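# Slide a drive sled from the shelf into the rack

## Task

Take a drive sled off the shelf and push it into the one open bay of the rack, so that its front face lines up with the fronts of the neighbouring drives and it is oriented the same way up as they are. Then release it and move the grippers away. It only counts if the sled stays seated on its own, without the robot holding it.

## Robot and tools

ROBOT. Two arms, left_arm and right_arm, each with six revolute joints (waist, shoulder, elbow, wrist pitch, wrist yaw, wrist roll) plus a parallel gripper. left_arm is the robot's own left and sits on the +y side; right_arm is on the -y side. Both bases are mounted near (+0.143, ±0.306, +1.773) m, so the arms reach down onto the work area. Identical joint angles on the two arms do not give mirrored or identical hand poses.

FRAMES. Reported hand poses use one scene frame: origin on the floor under the centre of the robot's foot, +z up, +x the direction the robot faces, +y toward left_arm. Only the floor height is known for sure, and the printed hand position can be off, more so with the arm stretched out. end_effector_position is the point midway between the finger pads, roughly 1 cm short of the fingertips. In the gripper's own frame the fingers extend along +z and close along y.

execute_actions(actions). actions is a list of up to 15 actions; each action is a list of up to 15 rows, and each row lasts one control step of 1/30 s. If an action has fewer rows, its last row is repeated to fill 15 steps. One row is a single flat list for both arms: 14 numbers, each in [-1, 1]: left_arm's six joint values then its gripper opening, then the same seven for right_arm. Both arms must be written even if one stays still. The joint values are offsets, not poses: they are measured from that arm's angles at the start of the current action (for a call's first action, the last angles reported), not from the previous row. They are scaled per joint: 1.0 equals 1.264 rad waist, 1.32 shoulder, 1.276 elbow, 1.83 wrist pitch, 1.686 wrist yaw, 2.022 wrist roll. The gripper number is absolute: +1 fully open, -1 closed. Optionally 12 more numbers from 0 to 1 may follow (26 total): stiffness multipliers for left_arm's six joints then right_arm's six, kept until changed. An empty list just returns the current state and images.

Joint ranges (rad): waist -2.880 to 2.880, shoulder 0.000 to 3.142, elbow 0.000 to 3.019, wrist pitch -1.693 to 1.571, wrist yaw -1.571 to 1.571, wrist roll -2.094 to 2.094. Asking a joint to go more than 0.019 rad beyond a range end rejects that action for both arms; if the first action of a call fails this, or any action is malformed, nothing in the call runs. True ends may differ by 0.019 rad; a joint pushed into its end stops there and the result may say "joint sent to its limit" (absence of that line proves nothing).

Speed is capped: each step, a joint's target stays within a lead of its measured angle (0.264 waist, 0.32 shoulder, 0.276 elbow, 0.33 wrist pitch, 0.186 wrist yaw, 0.522 wrist roll, rad), and targets are pulled back if they would move the hand more than 70 mm from where it is. Big changes therefore span several actions, and leftover motion must be re-commanded. Sending all-zero offsets can let an arm droop; to hold, send offsets back to the desired angles in the first call of a reply and zeros afterwards, adding more if a joint still lags.

move(target, speed, blocking). target is one row as above (14 or 26 numbers), but its offsets are taken from the most recent reported Joint positions. All joints travel in sync along a path, so the hand traces a curve; duration is 0.5 to 10 s. speed (rad/s, 0.01 to 2, default 0.5) is the peak rate of whichever joint has farthest to go. Nothing slows it for obstacles or the other arm. Gripper numbers are applied at once. blocking=false returns after 0.5 s while motion continues; then use wait(0) to check, or stop, before further moves or execute_actions. The "move:" line reports the ending (done, off_target, moving, held, fault), limits=held or limits=none, and the joint farthest from target per arm. Faster contact hits harder; aiming further past contact presses harder.

wait(seconds): 0 to 10; arms hold their last command. stop(): brakes a running move (needs room; fingers continue). zoom_image(camera, region): region [x0, y0, x1, y1] in pixels, at most 504 by 504, on cam_head_left or cam_head_right (896x504) or cam_left_wrist or cam_right_wrist (616x616). read_manual(section): licence text only, no motion. finished_scene(scene): ends the given scene permanently; only call it once the sled is seated, released and the arms are clear.

RESULTS. Each result gives a state line per arm (position in m, quat_wxyz), Joint positions and Joint velocities (six joints in rad and rad/s, then finger gap in m; 0.094 fully open), Joint targets (angles currently being driven to), grip_measured (opening on the command scale, each gripper off by up to about 1 mm), joint torques (offset, noisy), and images. "joint command not followed" means a clearance check altered some joint targets.

GRIPPING. To hold the sled, command an opening below grip_measured; about 0.03 below is firm, less is lighter. Finger force tops out near 50 to 62 N per pad.

AVOID. Dropping the sled, slamming it, hard pushes, letting the arms collide or press on each other, and knocking anything off the work area. Occasional tugs may hit held or loose parts, so grip securely. Holding loads heats motors; a MOTOR HOT line warns at 85 °C and at 100 °C that arm goes limp (OVER-TEMPERATURE FAULT). Prefer smooth, efficient motion.

Each tool is called after ">>>" as name([rows], argument=value, ...), one row to a line, values as JSON.

## Session

>>> execute_actions(actions=[])

Scene clock: 0.00 s.
left_arm: end_effector_position=(+0.6275, +0.1955, +1.3943) grip_measured=+1.000 end_effector_quat_wxyz=(-0.070, -0.423, +0.816, -0.387) | right_arm: end_effector_position=(+0.7957, +0.0011, +1.2823) grip_measured=+1.000 end_effector_quat_wxyz=(-0.099, +0.437, +0.816, +0.366)
Joint positions: left_arm=[ 1.193  0.949  0.792  0.128  0.43  -0.706  0.094] | right_arm=[ 2.293  1.542  1.597 -0.132 -0.058  0.761  0.094]
Joint velocities: left_arm=[ 0.005 -0.015 -0.017 -0.007  0.037 -0.022  0.   ] | right_arm=[ 0.005 -0.015  0.002 -0.002  0.007 -0.051  0.   ]
Joint torques (N m, as the arm reports them, + toward a larger angle): no reading
Joint targets: left_arm=[1.192 0.942 0.790 0.129 0.431 -0.706] | right_arm=[2.297 1.536 1.600 -0.131 -0.058 0.761]
Joint stiffness scale: left_arm=[1. 1. 1. 1. 1. 1.] | right_arm=[1. 1. 1. 1. 1. 1.]

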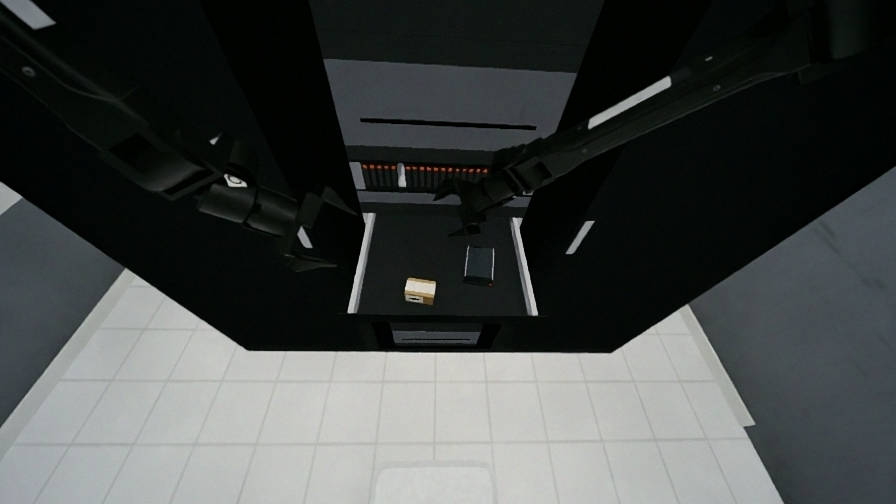

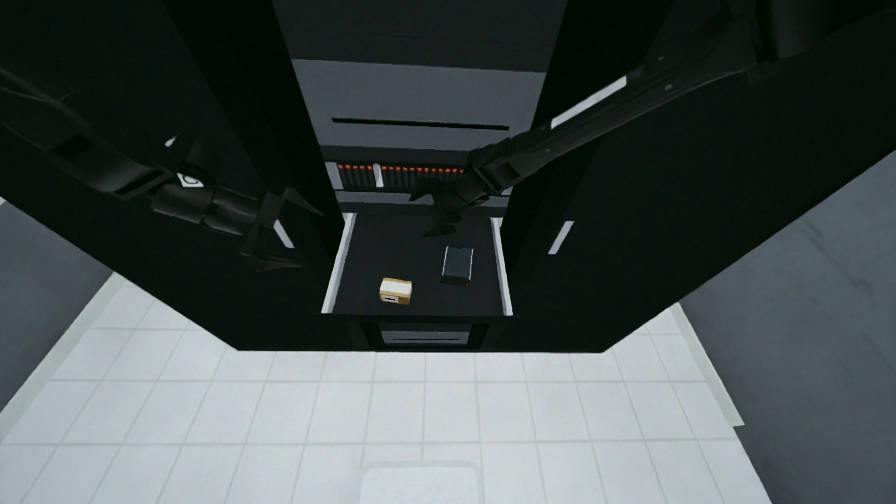

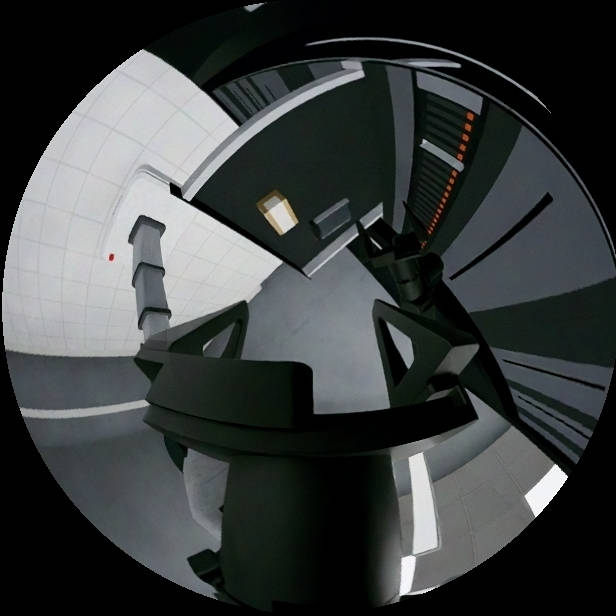

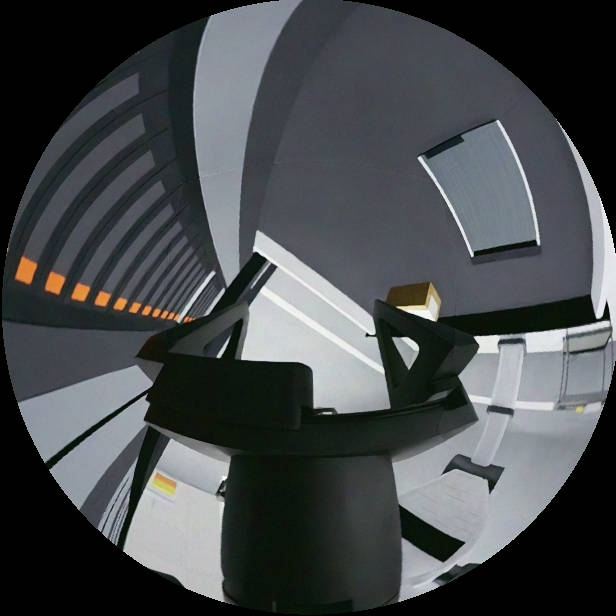

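>>> move(target=[0,0,0,0.6,-0.5,0.72,1,-0.6,-0.7,-0.75,0,0,0,1], speed=0.8)

>>> move(target=[-0.366,0.892,0.685,0.008,-0.018,0.005,1,0,0,0,0,0,0,1])

Scene clock: 24.47 s.
left_arm: end_effector_position=(+0.7764, +0.4169, +1.4616) grip_measured=+1.000 end_effector_quat_wxyz=(+0.423, +0.007, +0.872, +0.244) | right_arm: end_effector_position=(+0.5336, -0.4200, +1.4158) grip_measured=+1.000 end_effector_quat_wxyz=(-0.031, +0.497, +0.867, +0.005)
Joint positions: left_arm=[ 1.193  0.949  0.792  1.204 -0.41   0.736  0.094] | right_arm=[ 1.537  0.628  0.641 -0.132 -0.058  0.761  0.094]
Joint velocities: left_arm=[ 0.005 -0.005  0.022  0.007 -0.007  0.022  0.   ] | right_arm=[-0.005 -0.005  0.002  0.002  0.066 -0.022  0.   ]
Joint torques (N m, as the arm reports them, + toward a larger angle): left_arm=[ -1.51 -15.76   0.87   2.85   0.04   0.17] | right_arm=[ -1.49 -14.75   0.81  -0.14   0.     0.08]
Joint targets: left_arm=[1.193 0.949 0.792 1.226 -0.413 0.749] | right_arm=[1.534 0.618 0.640 -0.132 -0.058 0.761]
Joint stiffness scale: left_arm=[1. 1. 1. 1. 1. 1.] | right_arm=[1. 1. 1. 1. 1. 1.]
move: off_target (left_arm); limits=none; left_arm: farthest joint: the wrist pitch, 0.022 radians from its target (1.098 radians at the start); right_arm: farthest joint: the shoulder, 0.010 radians from its target (0.924 radians at the start)

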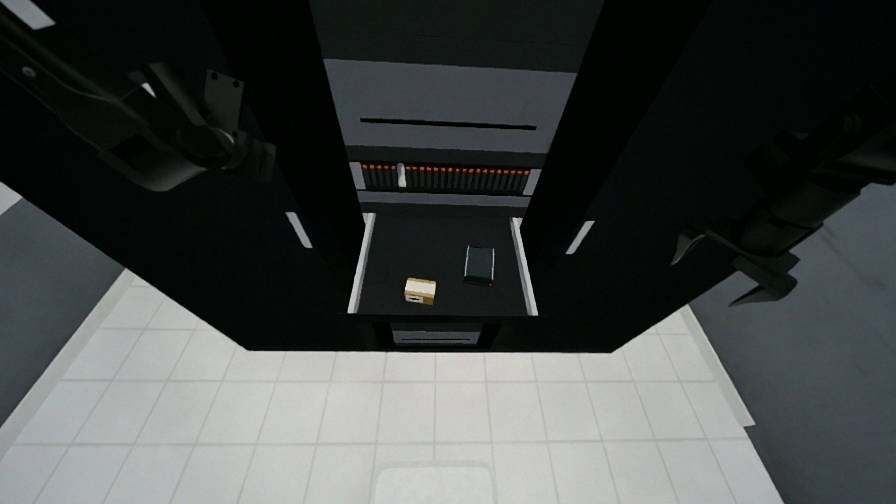

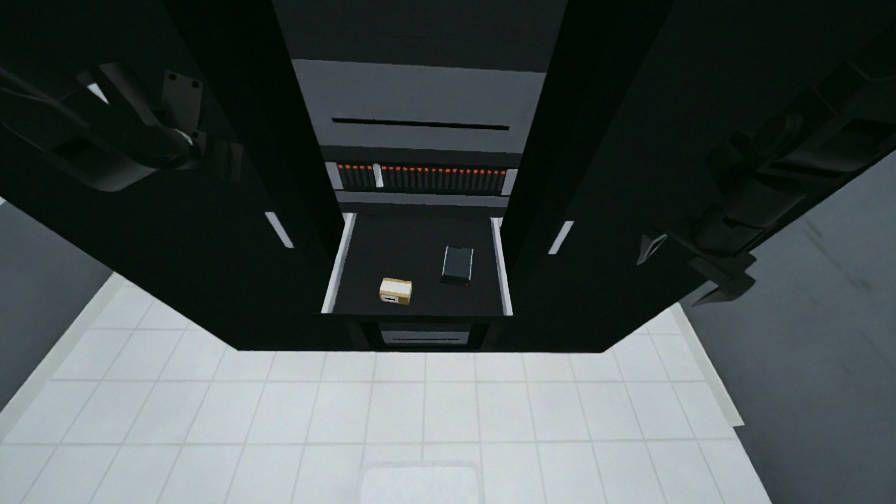

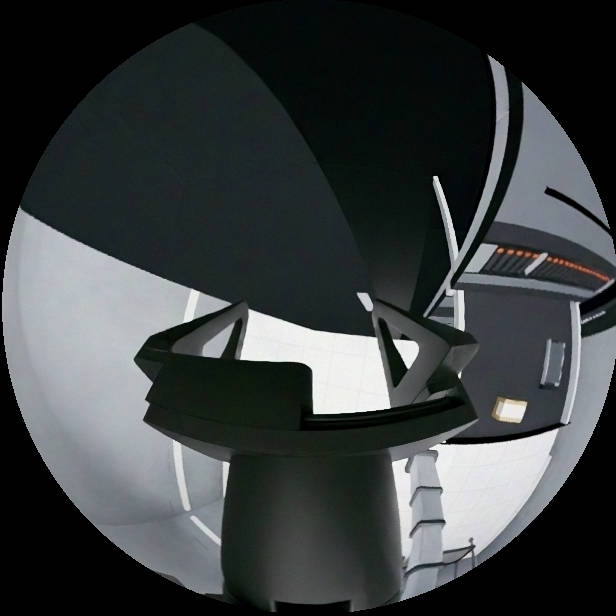

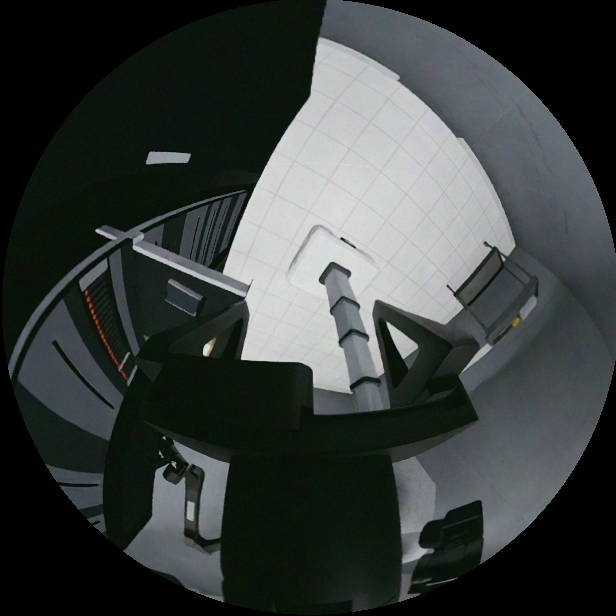

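Scene clock: 27.43 s.
left_arm: end_effector_position=(+0.7028, -0.0901, +1.2073) grip_measured=+1.000 end_effector_quat_wxyz=(+0.368, +0.006, +0.930, -0.009) | right_arm: end_effector_position=(+0.5336, -0.4200, +1.4158) grip_measured=+1.000 end_effector_quat_wxyz=(-0.031, +0.497, +0.867, +0.005)
Joint positions: left_arm=[ 0.745  2.134  1.664  1.204 -0.439  0.736  0.094] | right_arm=[ 1.537  0.628  0.641 -0.132 -0.058  0.761  0.094]
Joint velocities: left_arm=[ 0.005 -0.005  0.007  0.012  0.007  0.007  0.   ] | right_arm=[ 0.005 -0.015  0.002 -0.017  0.022  0.037  0.   ]
Joint torques (N m, as the arm reports them, + toward a larger angle): left_arm=[-14.93 -10.22  -1.16   1.91   0.31   0.16] | right_arm=[ -1.37 -13.83   0.8   -0.18   0.     0.07]
Joint targets: left_arm=[0.731 2.126 1.666 1.219 -0.441 0.746] | right_arm=[1.537 0.628 0.641 -0.132 -0.058 0.761]
Joint stiffness scale: left_arm=[1. 1. 1. 1. 1. 1.] | right_arm=[1. 1. 1. 1. 1. 1.]
move: done; limits=none; left_arm: farthest joint: the waist, 0.015 radians from its target (0.463 radians at the start); right_arm: farthest joint: the waist, 0.000 radians from its target (0.000 radians at the start)

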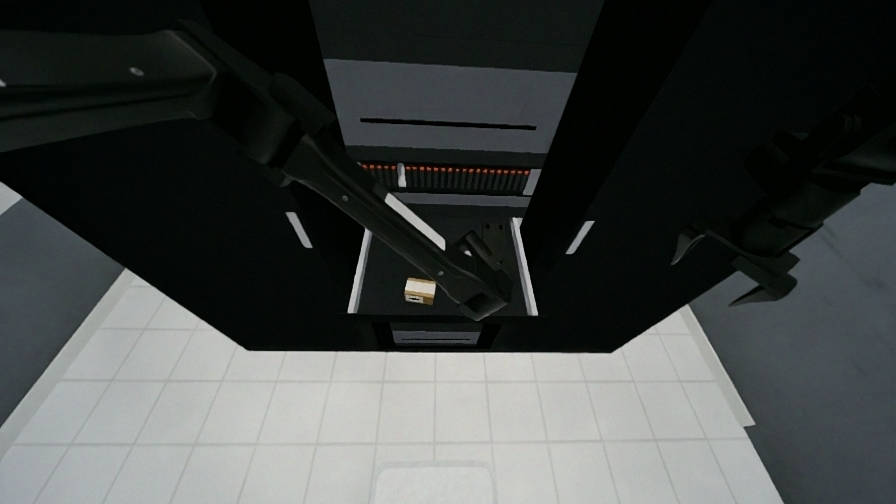

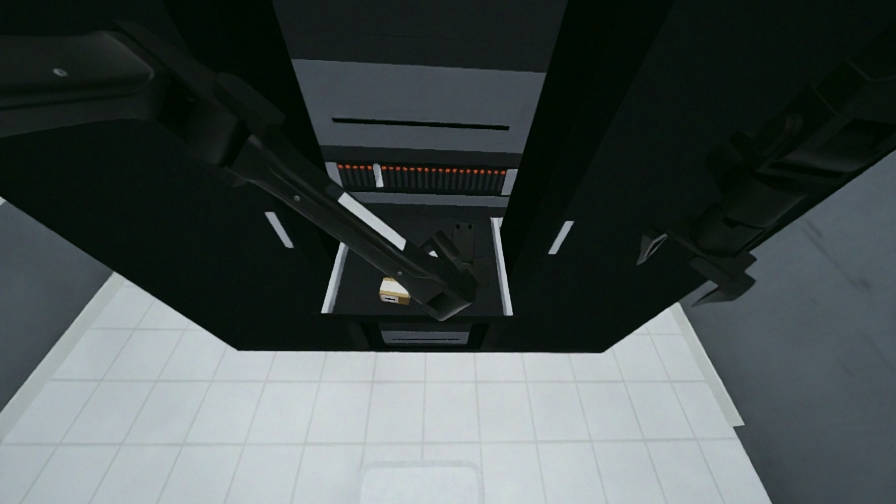

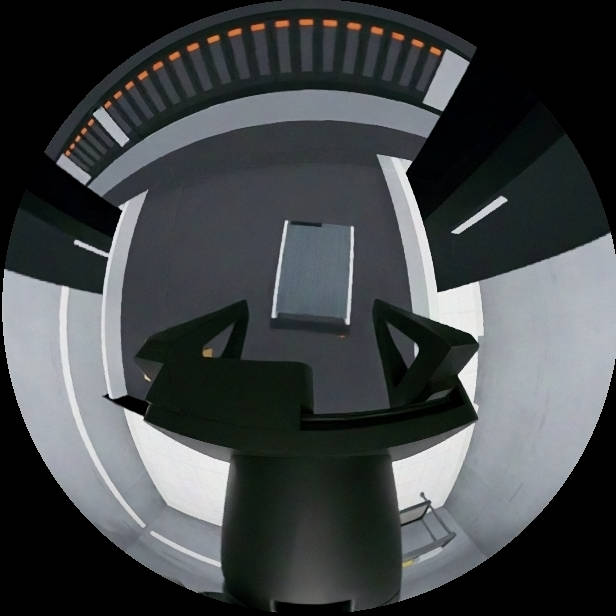

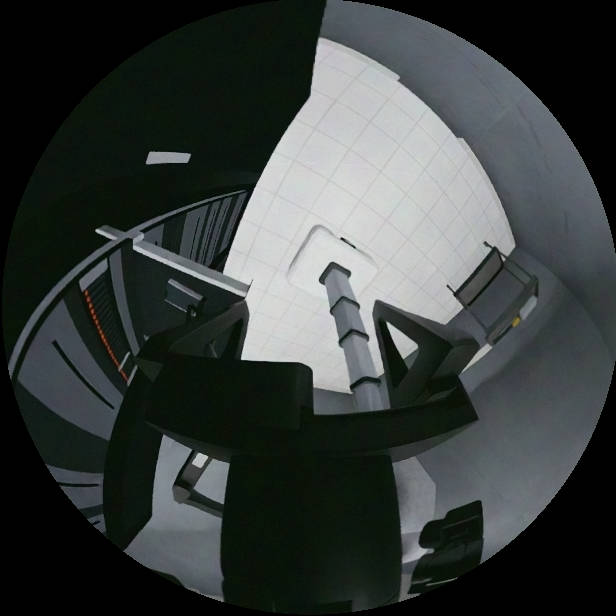

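>>> move(target=[0.042,0.062,0.18,-0.09,0.056,0.01,1,0,0,0,0,0,0,1], speed=0.2)

Scene clock: 32.97 s.
left_arm: end_effector_position=(+0.7532, -0.0920, +1.1662) grip_measured=+1.000 end_effector_quat_wxyz=(+0.392, +0.026, +0.919, -0.018) | right_arm: end_effector_position=(+0.5336, -0.4200, +1.4158) grip_measured=+1.000 end_effector_quat_wxyz=(-0.031, +0.497, +0.867, +0.005)
Joint positions: left_arm=[ 0.789  2.198  1.89   1.049 -0.348  0.743  0.094] | right_arm=[ 1.537  0.628  0.641 -0.132 -0.058  0.761  0.094]
Joint velocities: left_arm=[-0.005  0.005 -0.007 -0.007 -0.007 -0.007  0.   ] | right_arm=[-0.005 -0.005  0.002 -0.017  0.051 -0.037  0.   ]
Joint torques (N m, as the arm reports them, + toward a larger angle): left_arm=[-13.62  -9.12  -0.06   1.06   0.4    0.19] | right_arm=[ -1.4  -13.77   0.82  -0.1    0.     0.07]
Joint targets: left_arm=[0.798 2.216 1.894 1.040 -0.345 0.756] | right_arm=[1.537 0.628 0.641 -0.132 -0.058 0.761]
Joint stiffness scale: left_arm=[1. 1. 1. 1. 1. 1.] | right_arm=[1. 1. 1. 1. 1. 1.]
move: done; limits=none; left_arm: farthest joint: the shoulder, 0.018 radians from its target (0.082 radians at the start); right_arm: farthest joint: the waist, 0.000 radians from its target (0.000 radians at the start)

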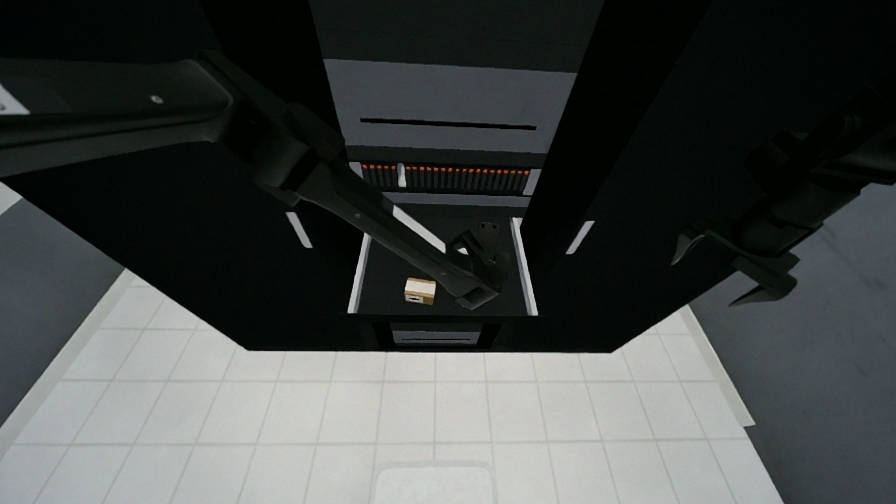

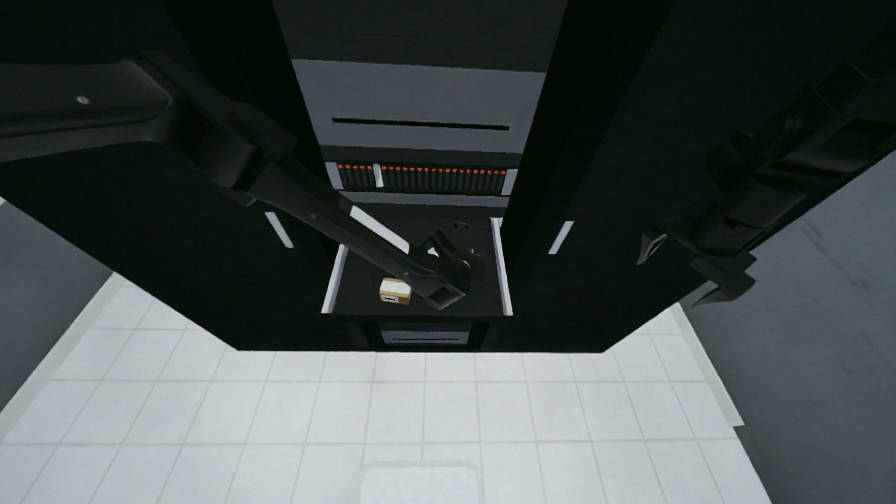

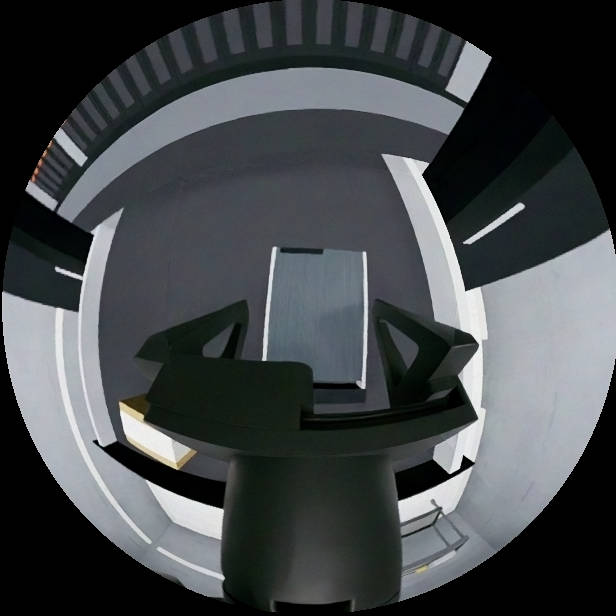

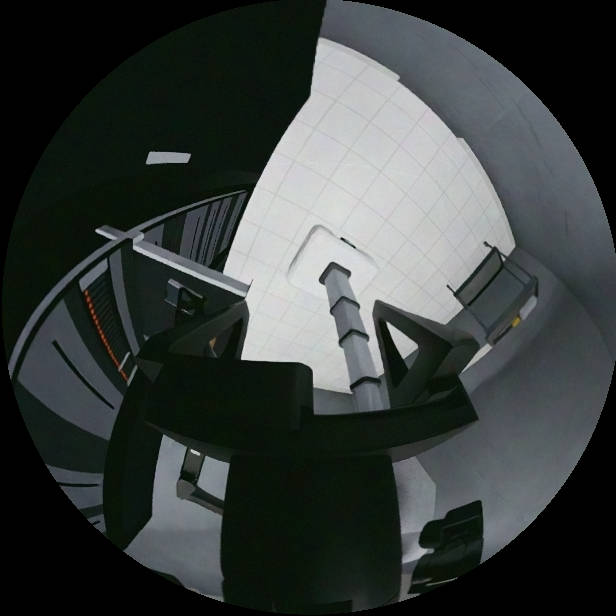

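>>> move(target=[0.018,0.035,0.01,-0.012,0.004,0.008,1,0,0,0,0,0,0,1], speed=0.05)

Scene clock: 35.93 s.
left_arm: end_effector_position=(+0.7380, -0.0985, +1.1557) grip_measured=+1.000 end_effector_quat_wxyz=(+0.385, +0.040, +0.922, -0.020) | right_arm: end_effector_position=(+0.5336, -0.4200, +1.4158) grip_measured=+1.000 end_effector_quat_wxyz=(-0.031, +0.497, +0.867, +0.005)
Joint positions: left_arm=[ 0.796  2.222  1.898  1.039 -0.342  0.752  0.094] | right_arm=[ 1.537  0.628  0.641 -0.132 -0.058  0.761  0.094]
Joint velocities: left_arm=[-0.005 -0.005 -0.022 -0.002  0.037 -0.051  0.   ] | right_arm=[-0.005 -0.005 -0.002 -0.002  0.007  0.022  0.   ]
Joint torques (N m, as the arm reports them, + toward a larger angle): left_arm=[-12.76  -7.61   0.01   0.9    0.39   0.16] | right_arm=[ -1.32 -13.78   0.84  -0.16   0.     0.07]
Joint targets: left_arm=[0.811 2.244 1.903 1.027 -0.341 0.759] | right_arm=[1.537 0.628 0.641 -0.132 -0.058 0.761]
Joint stiffness scale: left_arm=[1. 1. 1. 1. 1. 1.] | right_arm=[1. 1. 1. 1. 1. 1.]
move: off_target (left_arm); limits=none; left_arm: farthest joint: the shoulder, 0.022 radians from its target (0.045 radians at the start); right_arm: farthest joint: the waist, 0.000 radians from its target (0.000 radians at the start)

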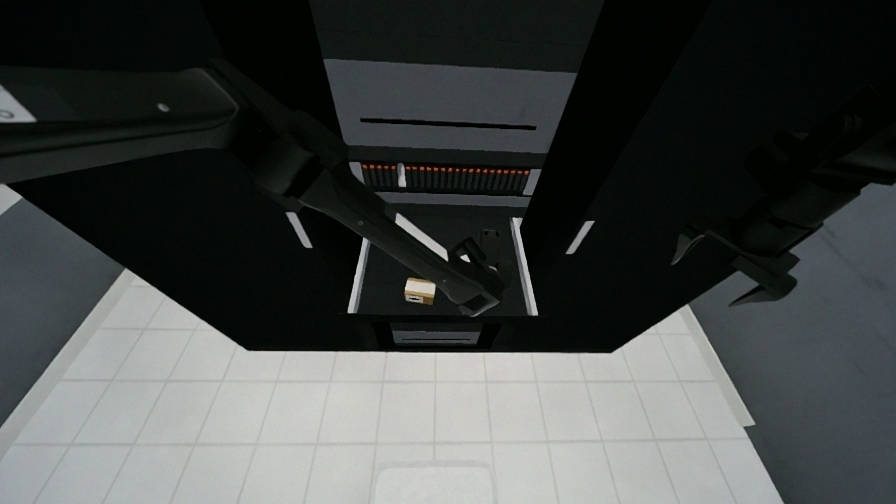

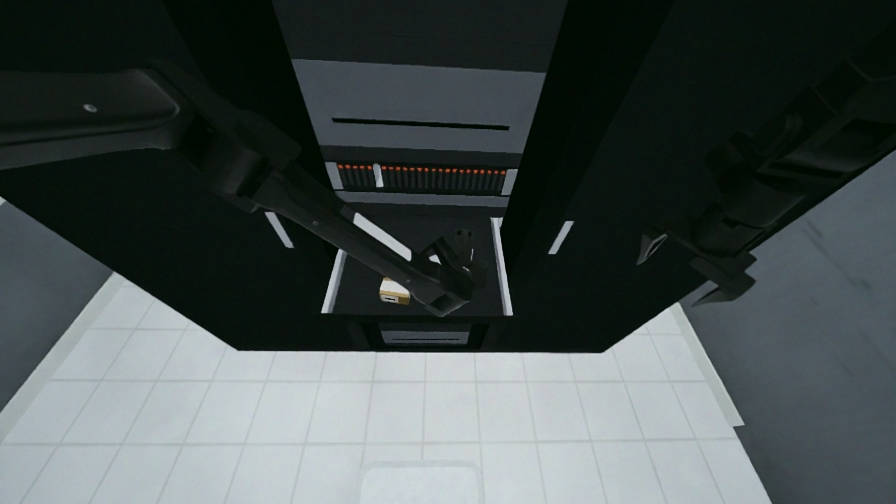

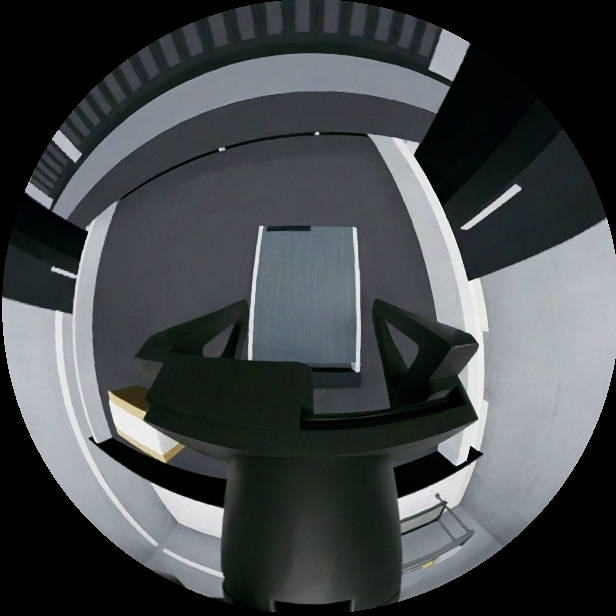

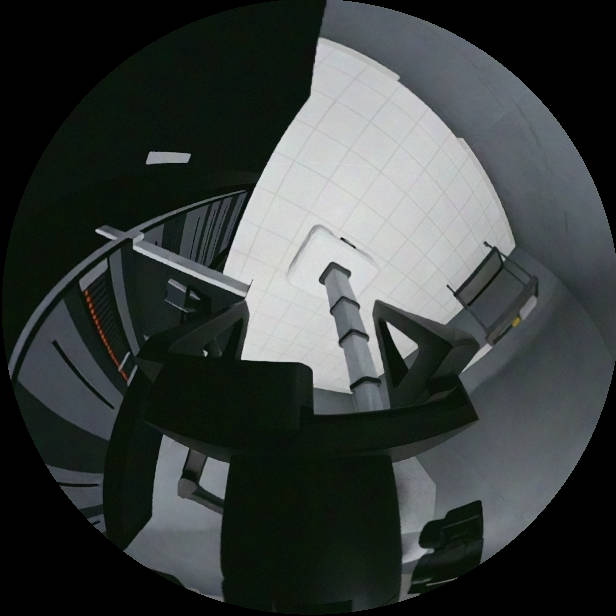

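>>> move(target=[0.021,0.01,0,0,0,0,1,0,0,0,0,0,0,1], speed=0.05)

>>> move(target=[0,0,0,0,0,0,0.5,0,0,0,0,0,0,1])

Scene clock: 38.73 s.
left_arm: end_effector_position=(+0.7379, -0.0982, +1.1554) grip_measured=+1.000 end_effector_quat_wxyz=(+0.384, +0.040, +0.922, -0.020) | right_arm: end_effector_position=(+0.5336, -0.4200, +1.4158) grip_measured=+1.000 end_effector_quat_wxyz=(-0.031, +0.497, +0.867, +0.005)
Joint positions: left_arm=[ 0.796  2.222  1.898  1.039 -0.342  0.752  0.094] | right_arm=[ 1.537  0.628  0.641 -0.132 -0.058  0.761  0.094]
Joint velocities: left_arm=[-0.015 -0.015 -0.017 -0.007  0.066  0.037  0.   ] | right_arm=[ 0.005 -0.024  0.002 -0.002 -0.007  0.037  0.   ]
Joint torques (N m, as the arm reports them, + toward a larger angle): left_arm=[-12.01  -8.42  -0.52   1.41   0.36   0.04] | right_arm=[ -1.21 -13.95   0.85  -0.07   0.01   0.07]
Joint targets: left_arm=[0.823 2.236 1.898 1.039 -0.342 0.752] | right_arm=[1.537 0.628 0.641 -0.132 -0.058 0.761]
Joint stiffness scale: left_arm=[1. 1. 1. 1. 1. 1.] | right_arm=[1. 1. 1. 1. 1. 1.]
move: off_target (left_arm); limits=none; left_arm: farthest joint: the waist, 0.026 radians from its target (0.027 radians at the start); right_arm: farthest joint: the waist, 0.000 radians from its target (0.000 radians at the start)

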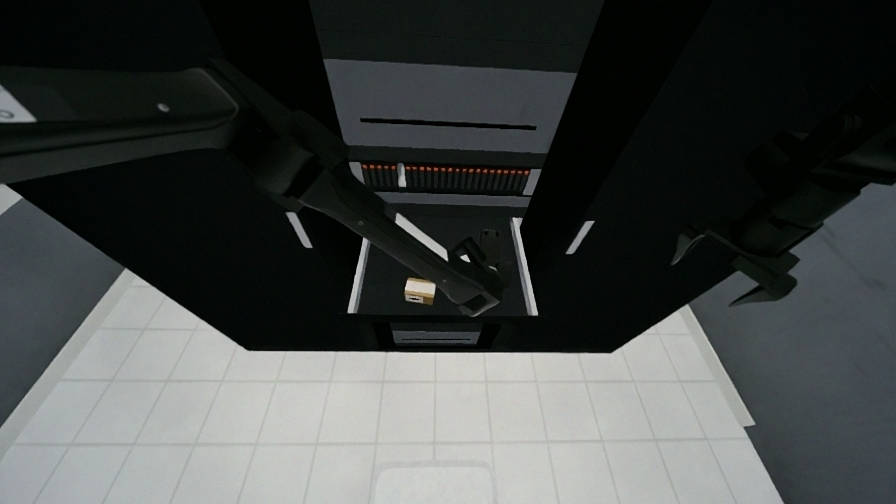

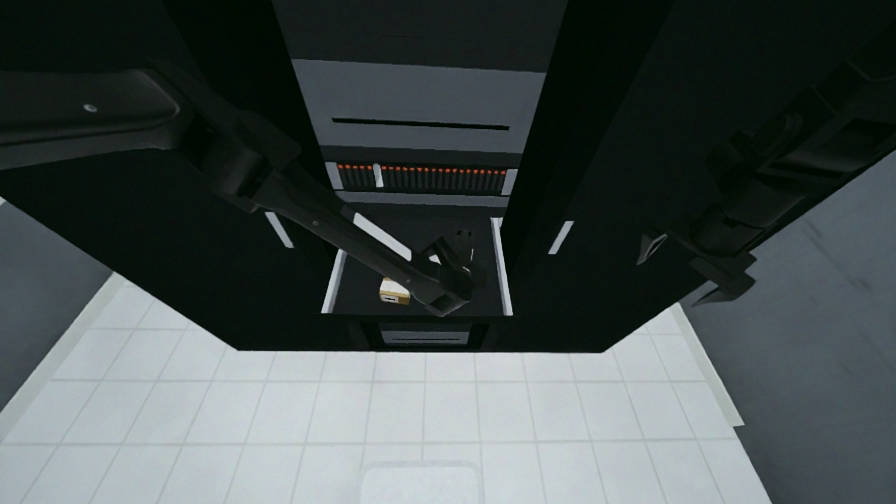

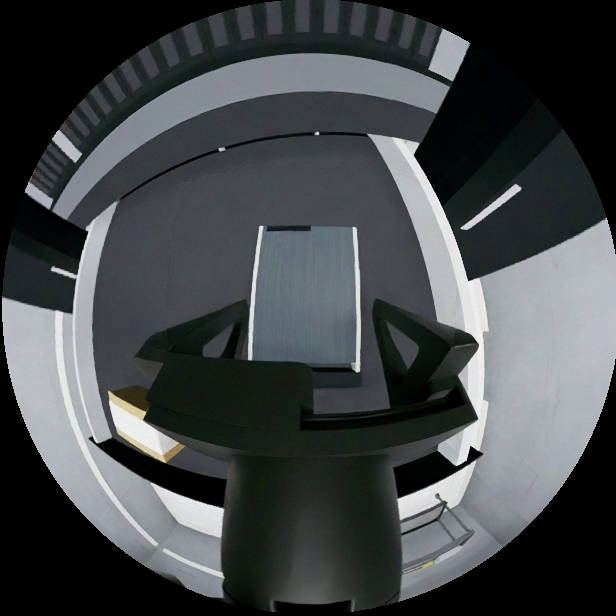

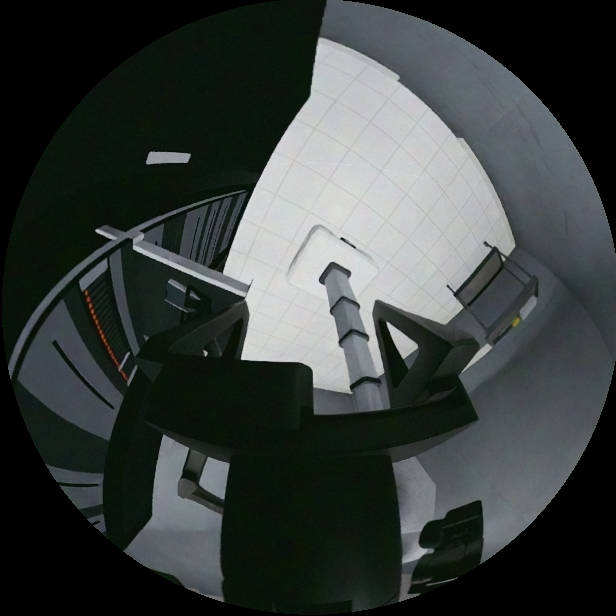

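Scene clock: 39.23 s.
left_arm: end_effector_position=(+0.7384, -0.0982, +1.1556) grip_measured=+0.563 end_effector_quat_wxyz=(+0.385, +0.040, +0.922, -0.020) | right_arm: end_effector_position=(+0.5336, -0.4200, +1.4158) grip_measured=+1.000 end_effector_quat_wxyz=(-0.031, +0.497, +0.867, +0.005)
Joint positions: left_arm=[ 0.796  2.222  1.899  1.04  -0.341  0.752  0.073] | right_arm=[ 1.537  0.628  0.641 -0.132 -0.058  0.761  0.094]
Joint velocities: left_arm=[-0.015 -0.005  0.002  0.002  0.037 -0.037 -0.   ] | right_arm=[-0.015 -0.005 -0.007  0.002  0.037  0.037  0.   ]
Joint torques (N m, as the arm reports them, + toward a larger angle): left_arm=[-13.86  -9.61  -0.56   1.38   0.31   0.04] | right_arm=[ -0.98 -13.84   0.82  -0.11   0.     0.06]
Joint targets: left_arm=[0.796 2.222 1.898 1.039 -0.342 0.752] | right_arm=[1.537 0.628 0.641 -0.132 -0.058 0.761]
Joint stiffness scale: left_arm=[1. 1. 1. 1. 1. 1.] | right_arm=[1. 1. 1. 1. 1. 1.]
move: done; limits=none; left_arm: farthest joint: the elbow, 0.001 radians from its target (0.000 radians at the start); right_arm: farthest joint: the waist, 0.000 radians from its target (0.000 radians at the start)

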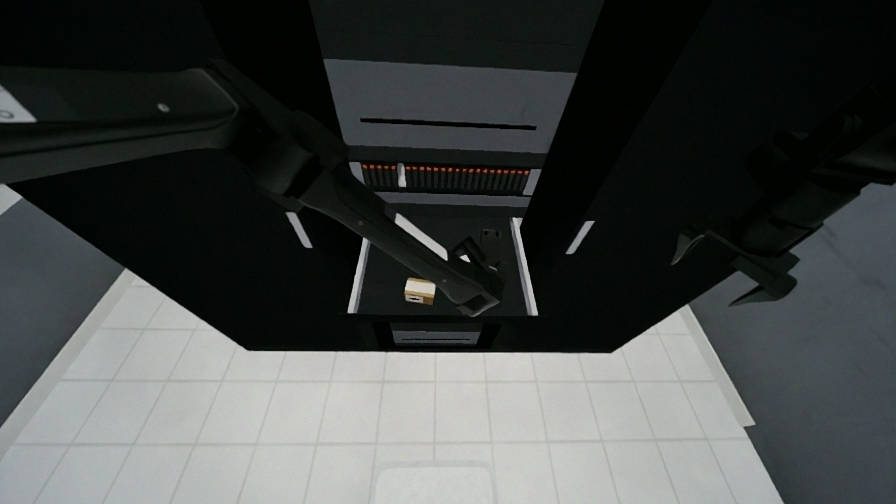

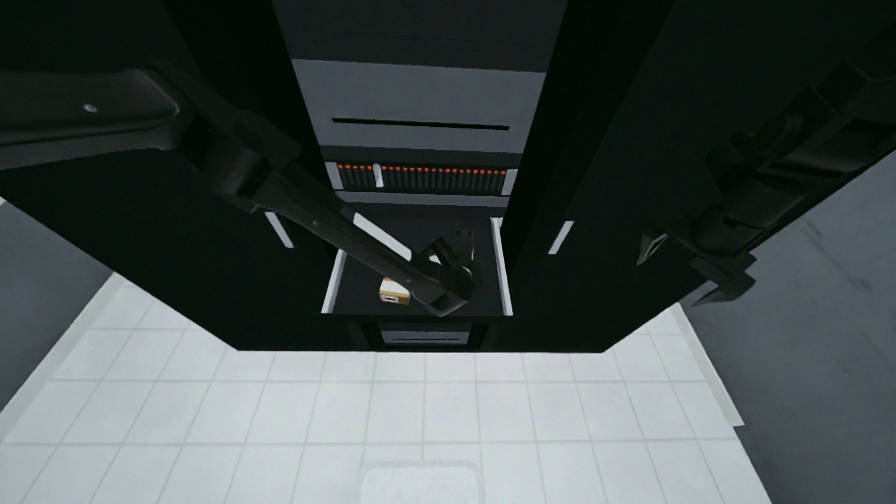

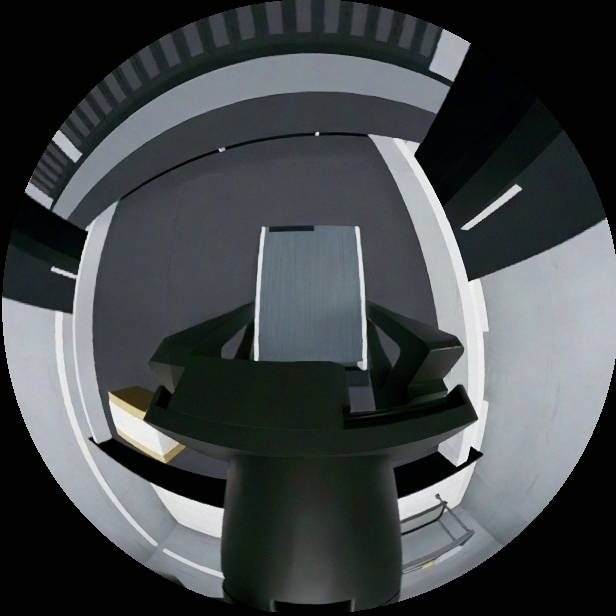

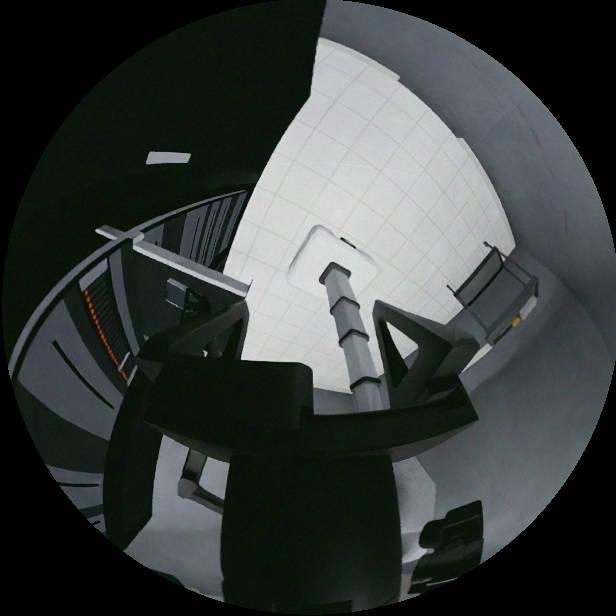

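>>> move(target=[-0.08,-0.14,-0.27,0.14,-0.06,0,0.5,0,0,0,0,0,0,1], speed=0.3)

>>> move(target=[0.355,-0.32,-0.14,-0.07,0.795,-0.8,0.5,0,0,0,0,0,0,1], speed=0.6)

Scene clock: 46.53 s.
left_arm: end_effector_position=(+0.7126, -0.0740, +1.2408) grip_measured=+0.563 end_effector_quat_wxyz=(+0.383, -0.004, +0.924, -0.005) | right_arm: end_effector_position=(+0.5336, -0.4200, +1.4158) grip_measured=+1.000 end_effector_quat_wxyz=(-0.031, +0.497, +0.867, +0.005)
Joint positions: left_arm=[ 0.725  2.062  1.565  1.275 -0.442  0.752  0.073] | right_arm=[ 1.537  0.628  0.641 -0.132 -0.058  0.761  0.094]
Joint velocities: left_arm=[-0.015 -0.015  0.002 -0.007  0.022 -0.095 -0.   ] | right_arm=[-0.005 -0.015 -0.002 -0.002 -0.022 -0.066  0.   ]
Joint torques (N m, as the arm reports them, + toward a larger angle): left_arm=[-14.88 -11.56  -2.64   2.26   0.39   0.04] | right_arm=[ -1.03 -13.81   0.84  -0.14  -0.01   0.07]
Joint targets: left_arm=[0.695 2.038 1.554 1.296 -0.442 0.752] | right_arm=[1.537 0.628 0.641 -0.132 -0.058 0.761]
Joint stiffness scale: left_arm=[1. 1. 1. 1. 1. 1.] | right_arm=[1. 1. 1. 1. 1. 1.]
move: off_target (left_arm); limits=none; left_arm: farthest joint: the waist, 0.030 radians from its target (0.101 radians at the start); right_arm: farthest joint: the waist, 0.000 radians from its target (0.000 radians at the start)

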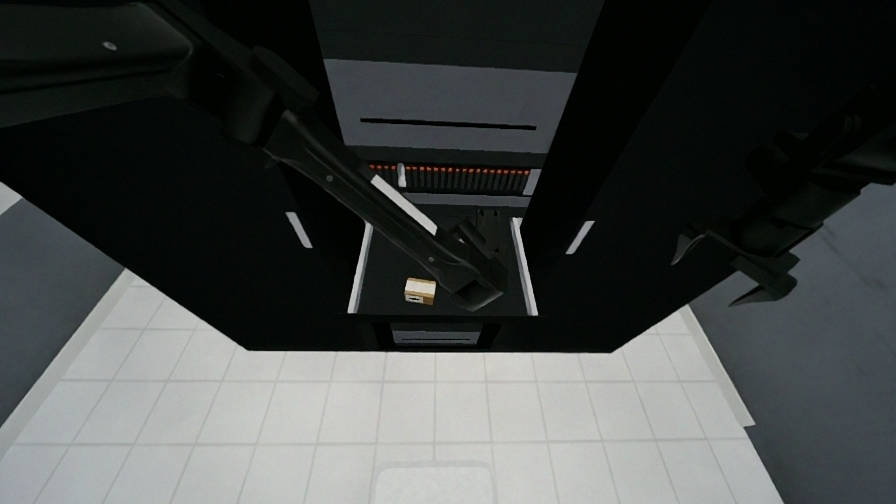

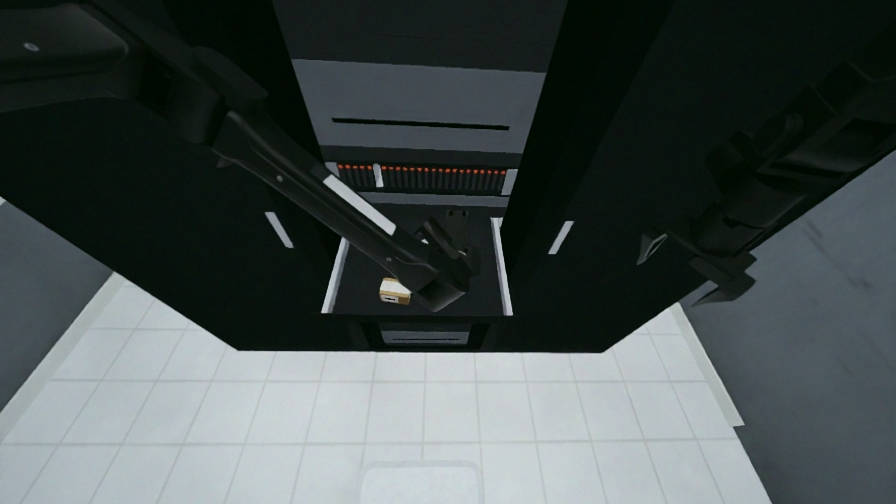

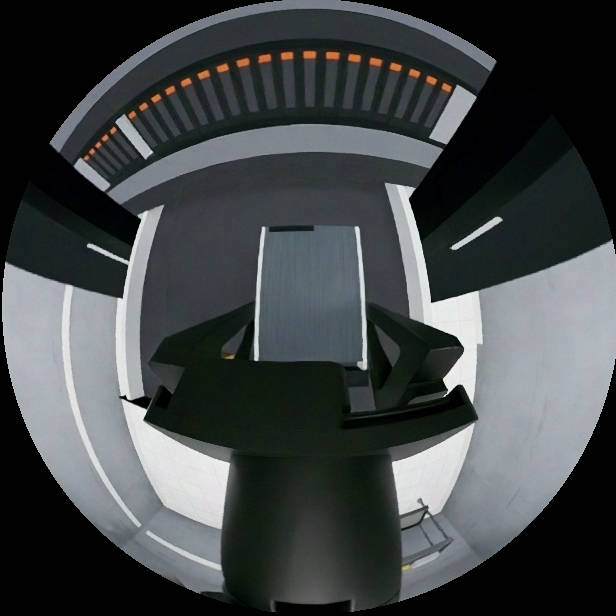

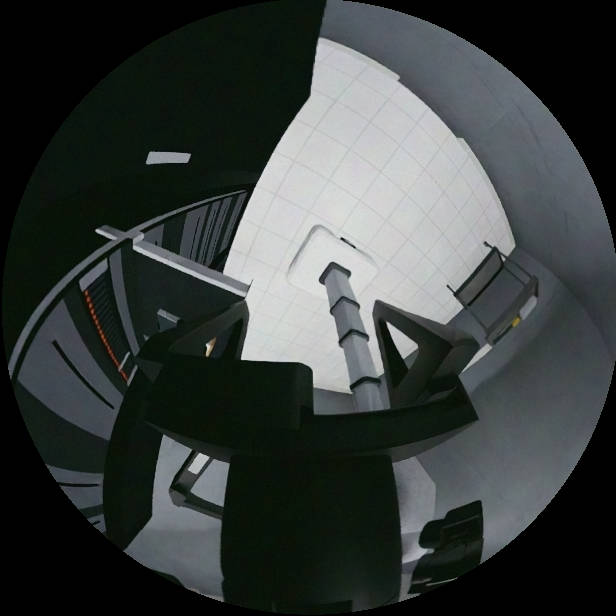

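Scene clock: 50.07 s.
left_arm: end_effector_position=(+0.7848, +0.1127, +1.2938) grip_measured=+0.563 end_effector_quat_wxyz=(+0.260, -0.279, +0.666, -0.642) | right_arm: end_effector_position=(+0.5336, -0.4200, +1.4158) grip_measured=+1.000 end_effector_quat_wxyz=(-0.031, +0.497, +0.867, +0.005)
Joint positions: left_arm=[ 1.174  1.673  1.393  1.152  0.892 -0.853  0.073] | right_arm=[ 1.537  0.628  0.641 -0.132 -0.058  0.761  0.094]
Joint velocities: left_arm=[ 0.015 -0.005  0.012  0.002 -0.051  0.037  0.   ] | right_arm=[-0.005 -0.015 -0.012 -0.017  0.051  0.007  0.   ]
Joint torques (N m, as the arm reports them, + toward a larger angle): left_arm=[ -5.69 -18.79  -1.16   1.52   0.68  -0.04] | right_arm=[ -1.23 -13.81   0.8   -0.16   0.     0.07]
Joint targets: left_arm=[1.174 1.640 1.386 1.147 0.898 -0.866] | right_arm=[1.537 0.628 0.641 -0.132 -0.058 0.761]
Joint stiffness scale: left_arm=[1. 1. 1. 1. 1. 1.] | right_arm=[1. 1. 1. 1. 1. 1.]
move: off_target (left_arm); limits=none; left_arm: farthest joint: the shoulder, 0.033 radians from its target (0.423 radians at the start); right_arm: farthest joint: the waist, 0.000 radians from its target (0.000 radians at the start)

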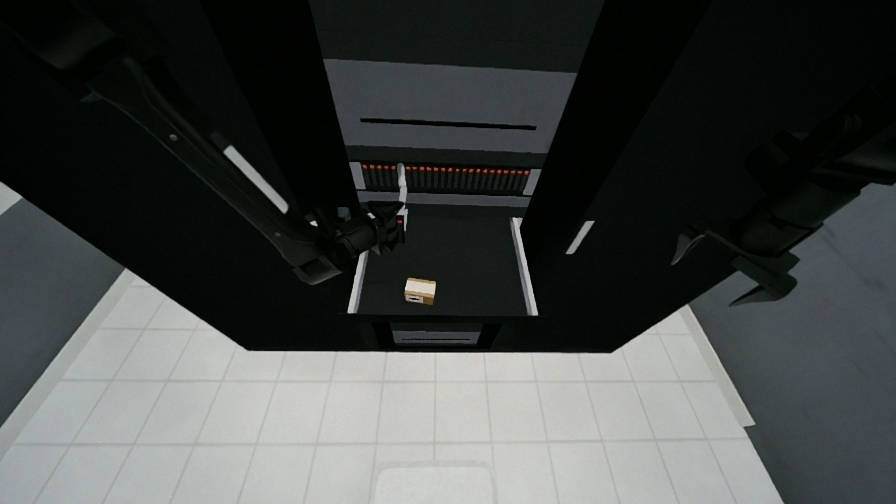

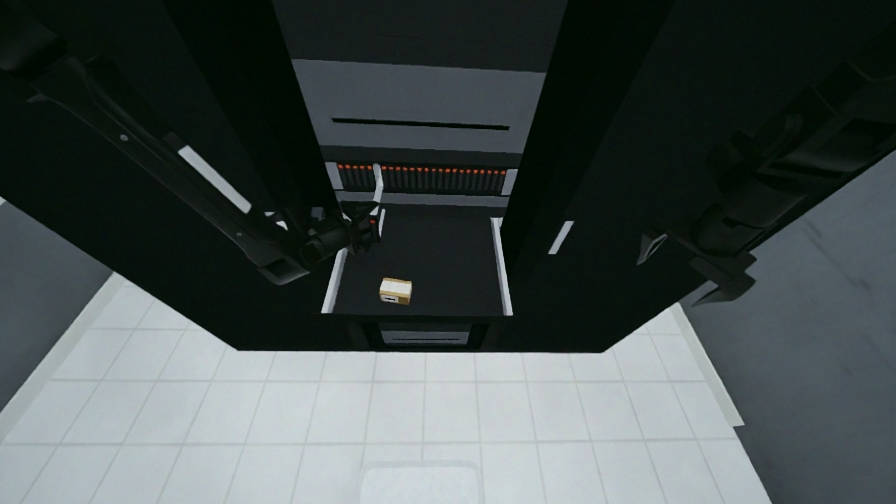

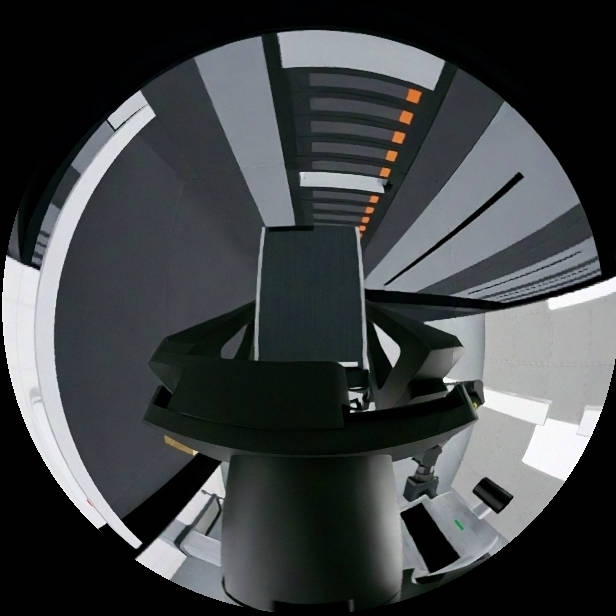

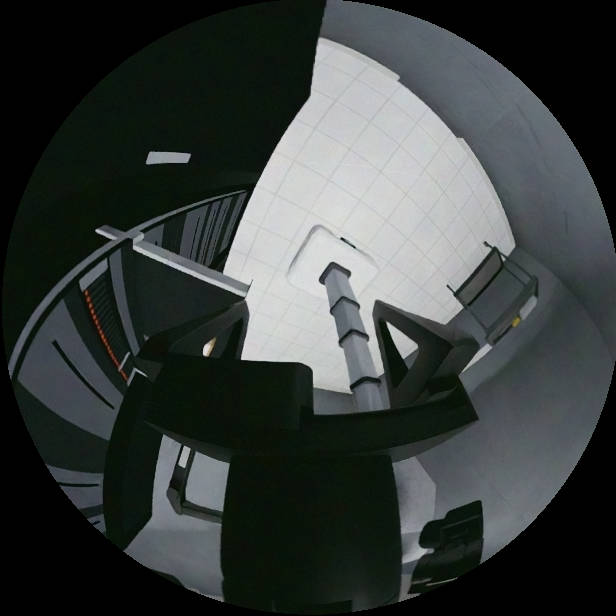

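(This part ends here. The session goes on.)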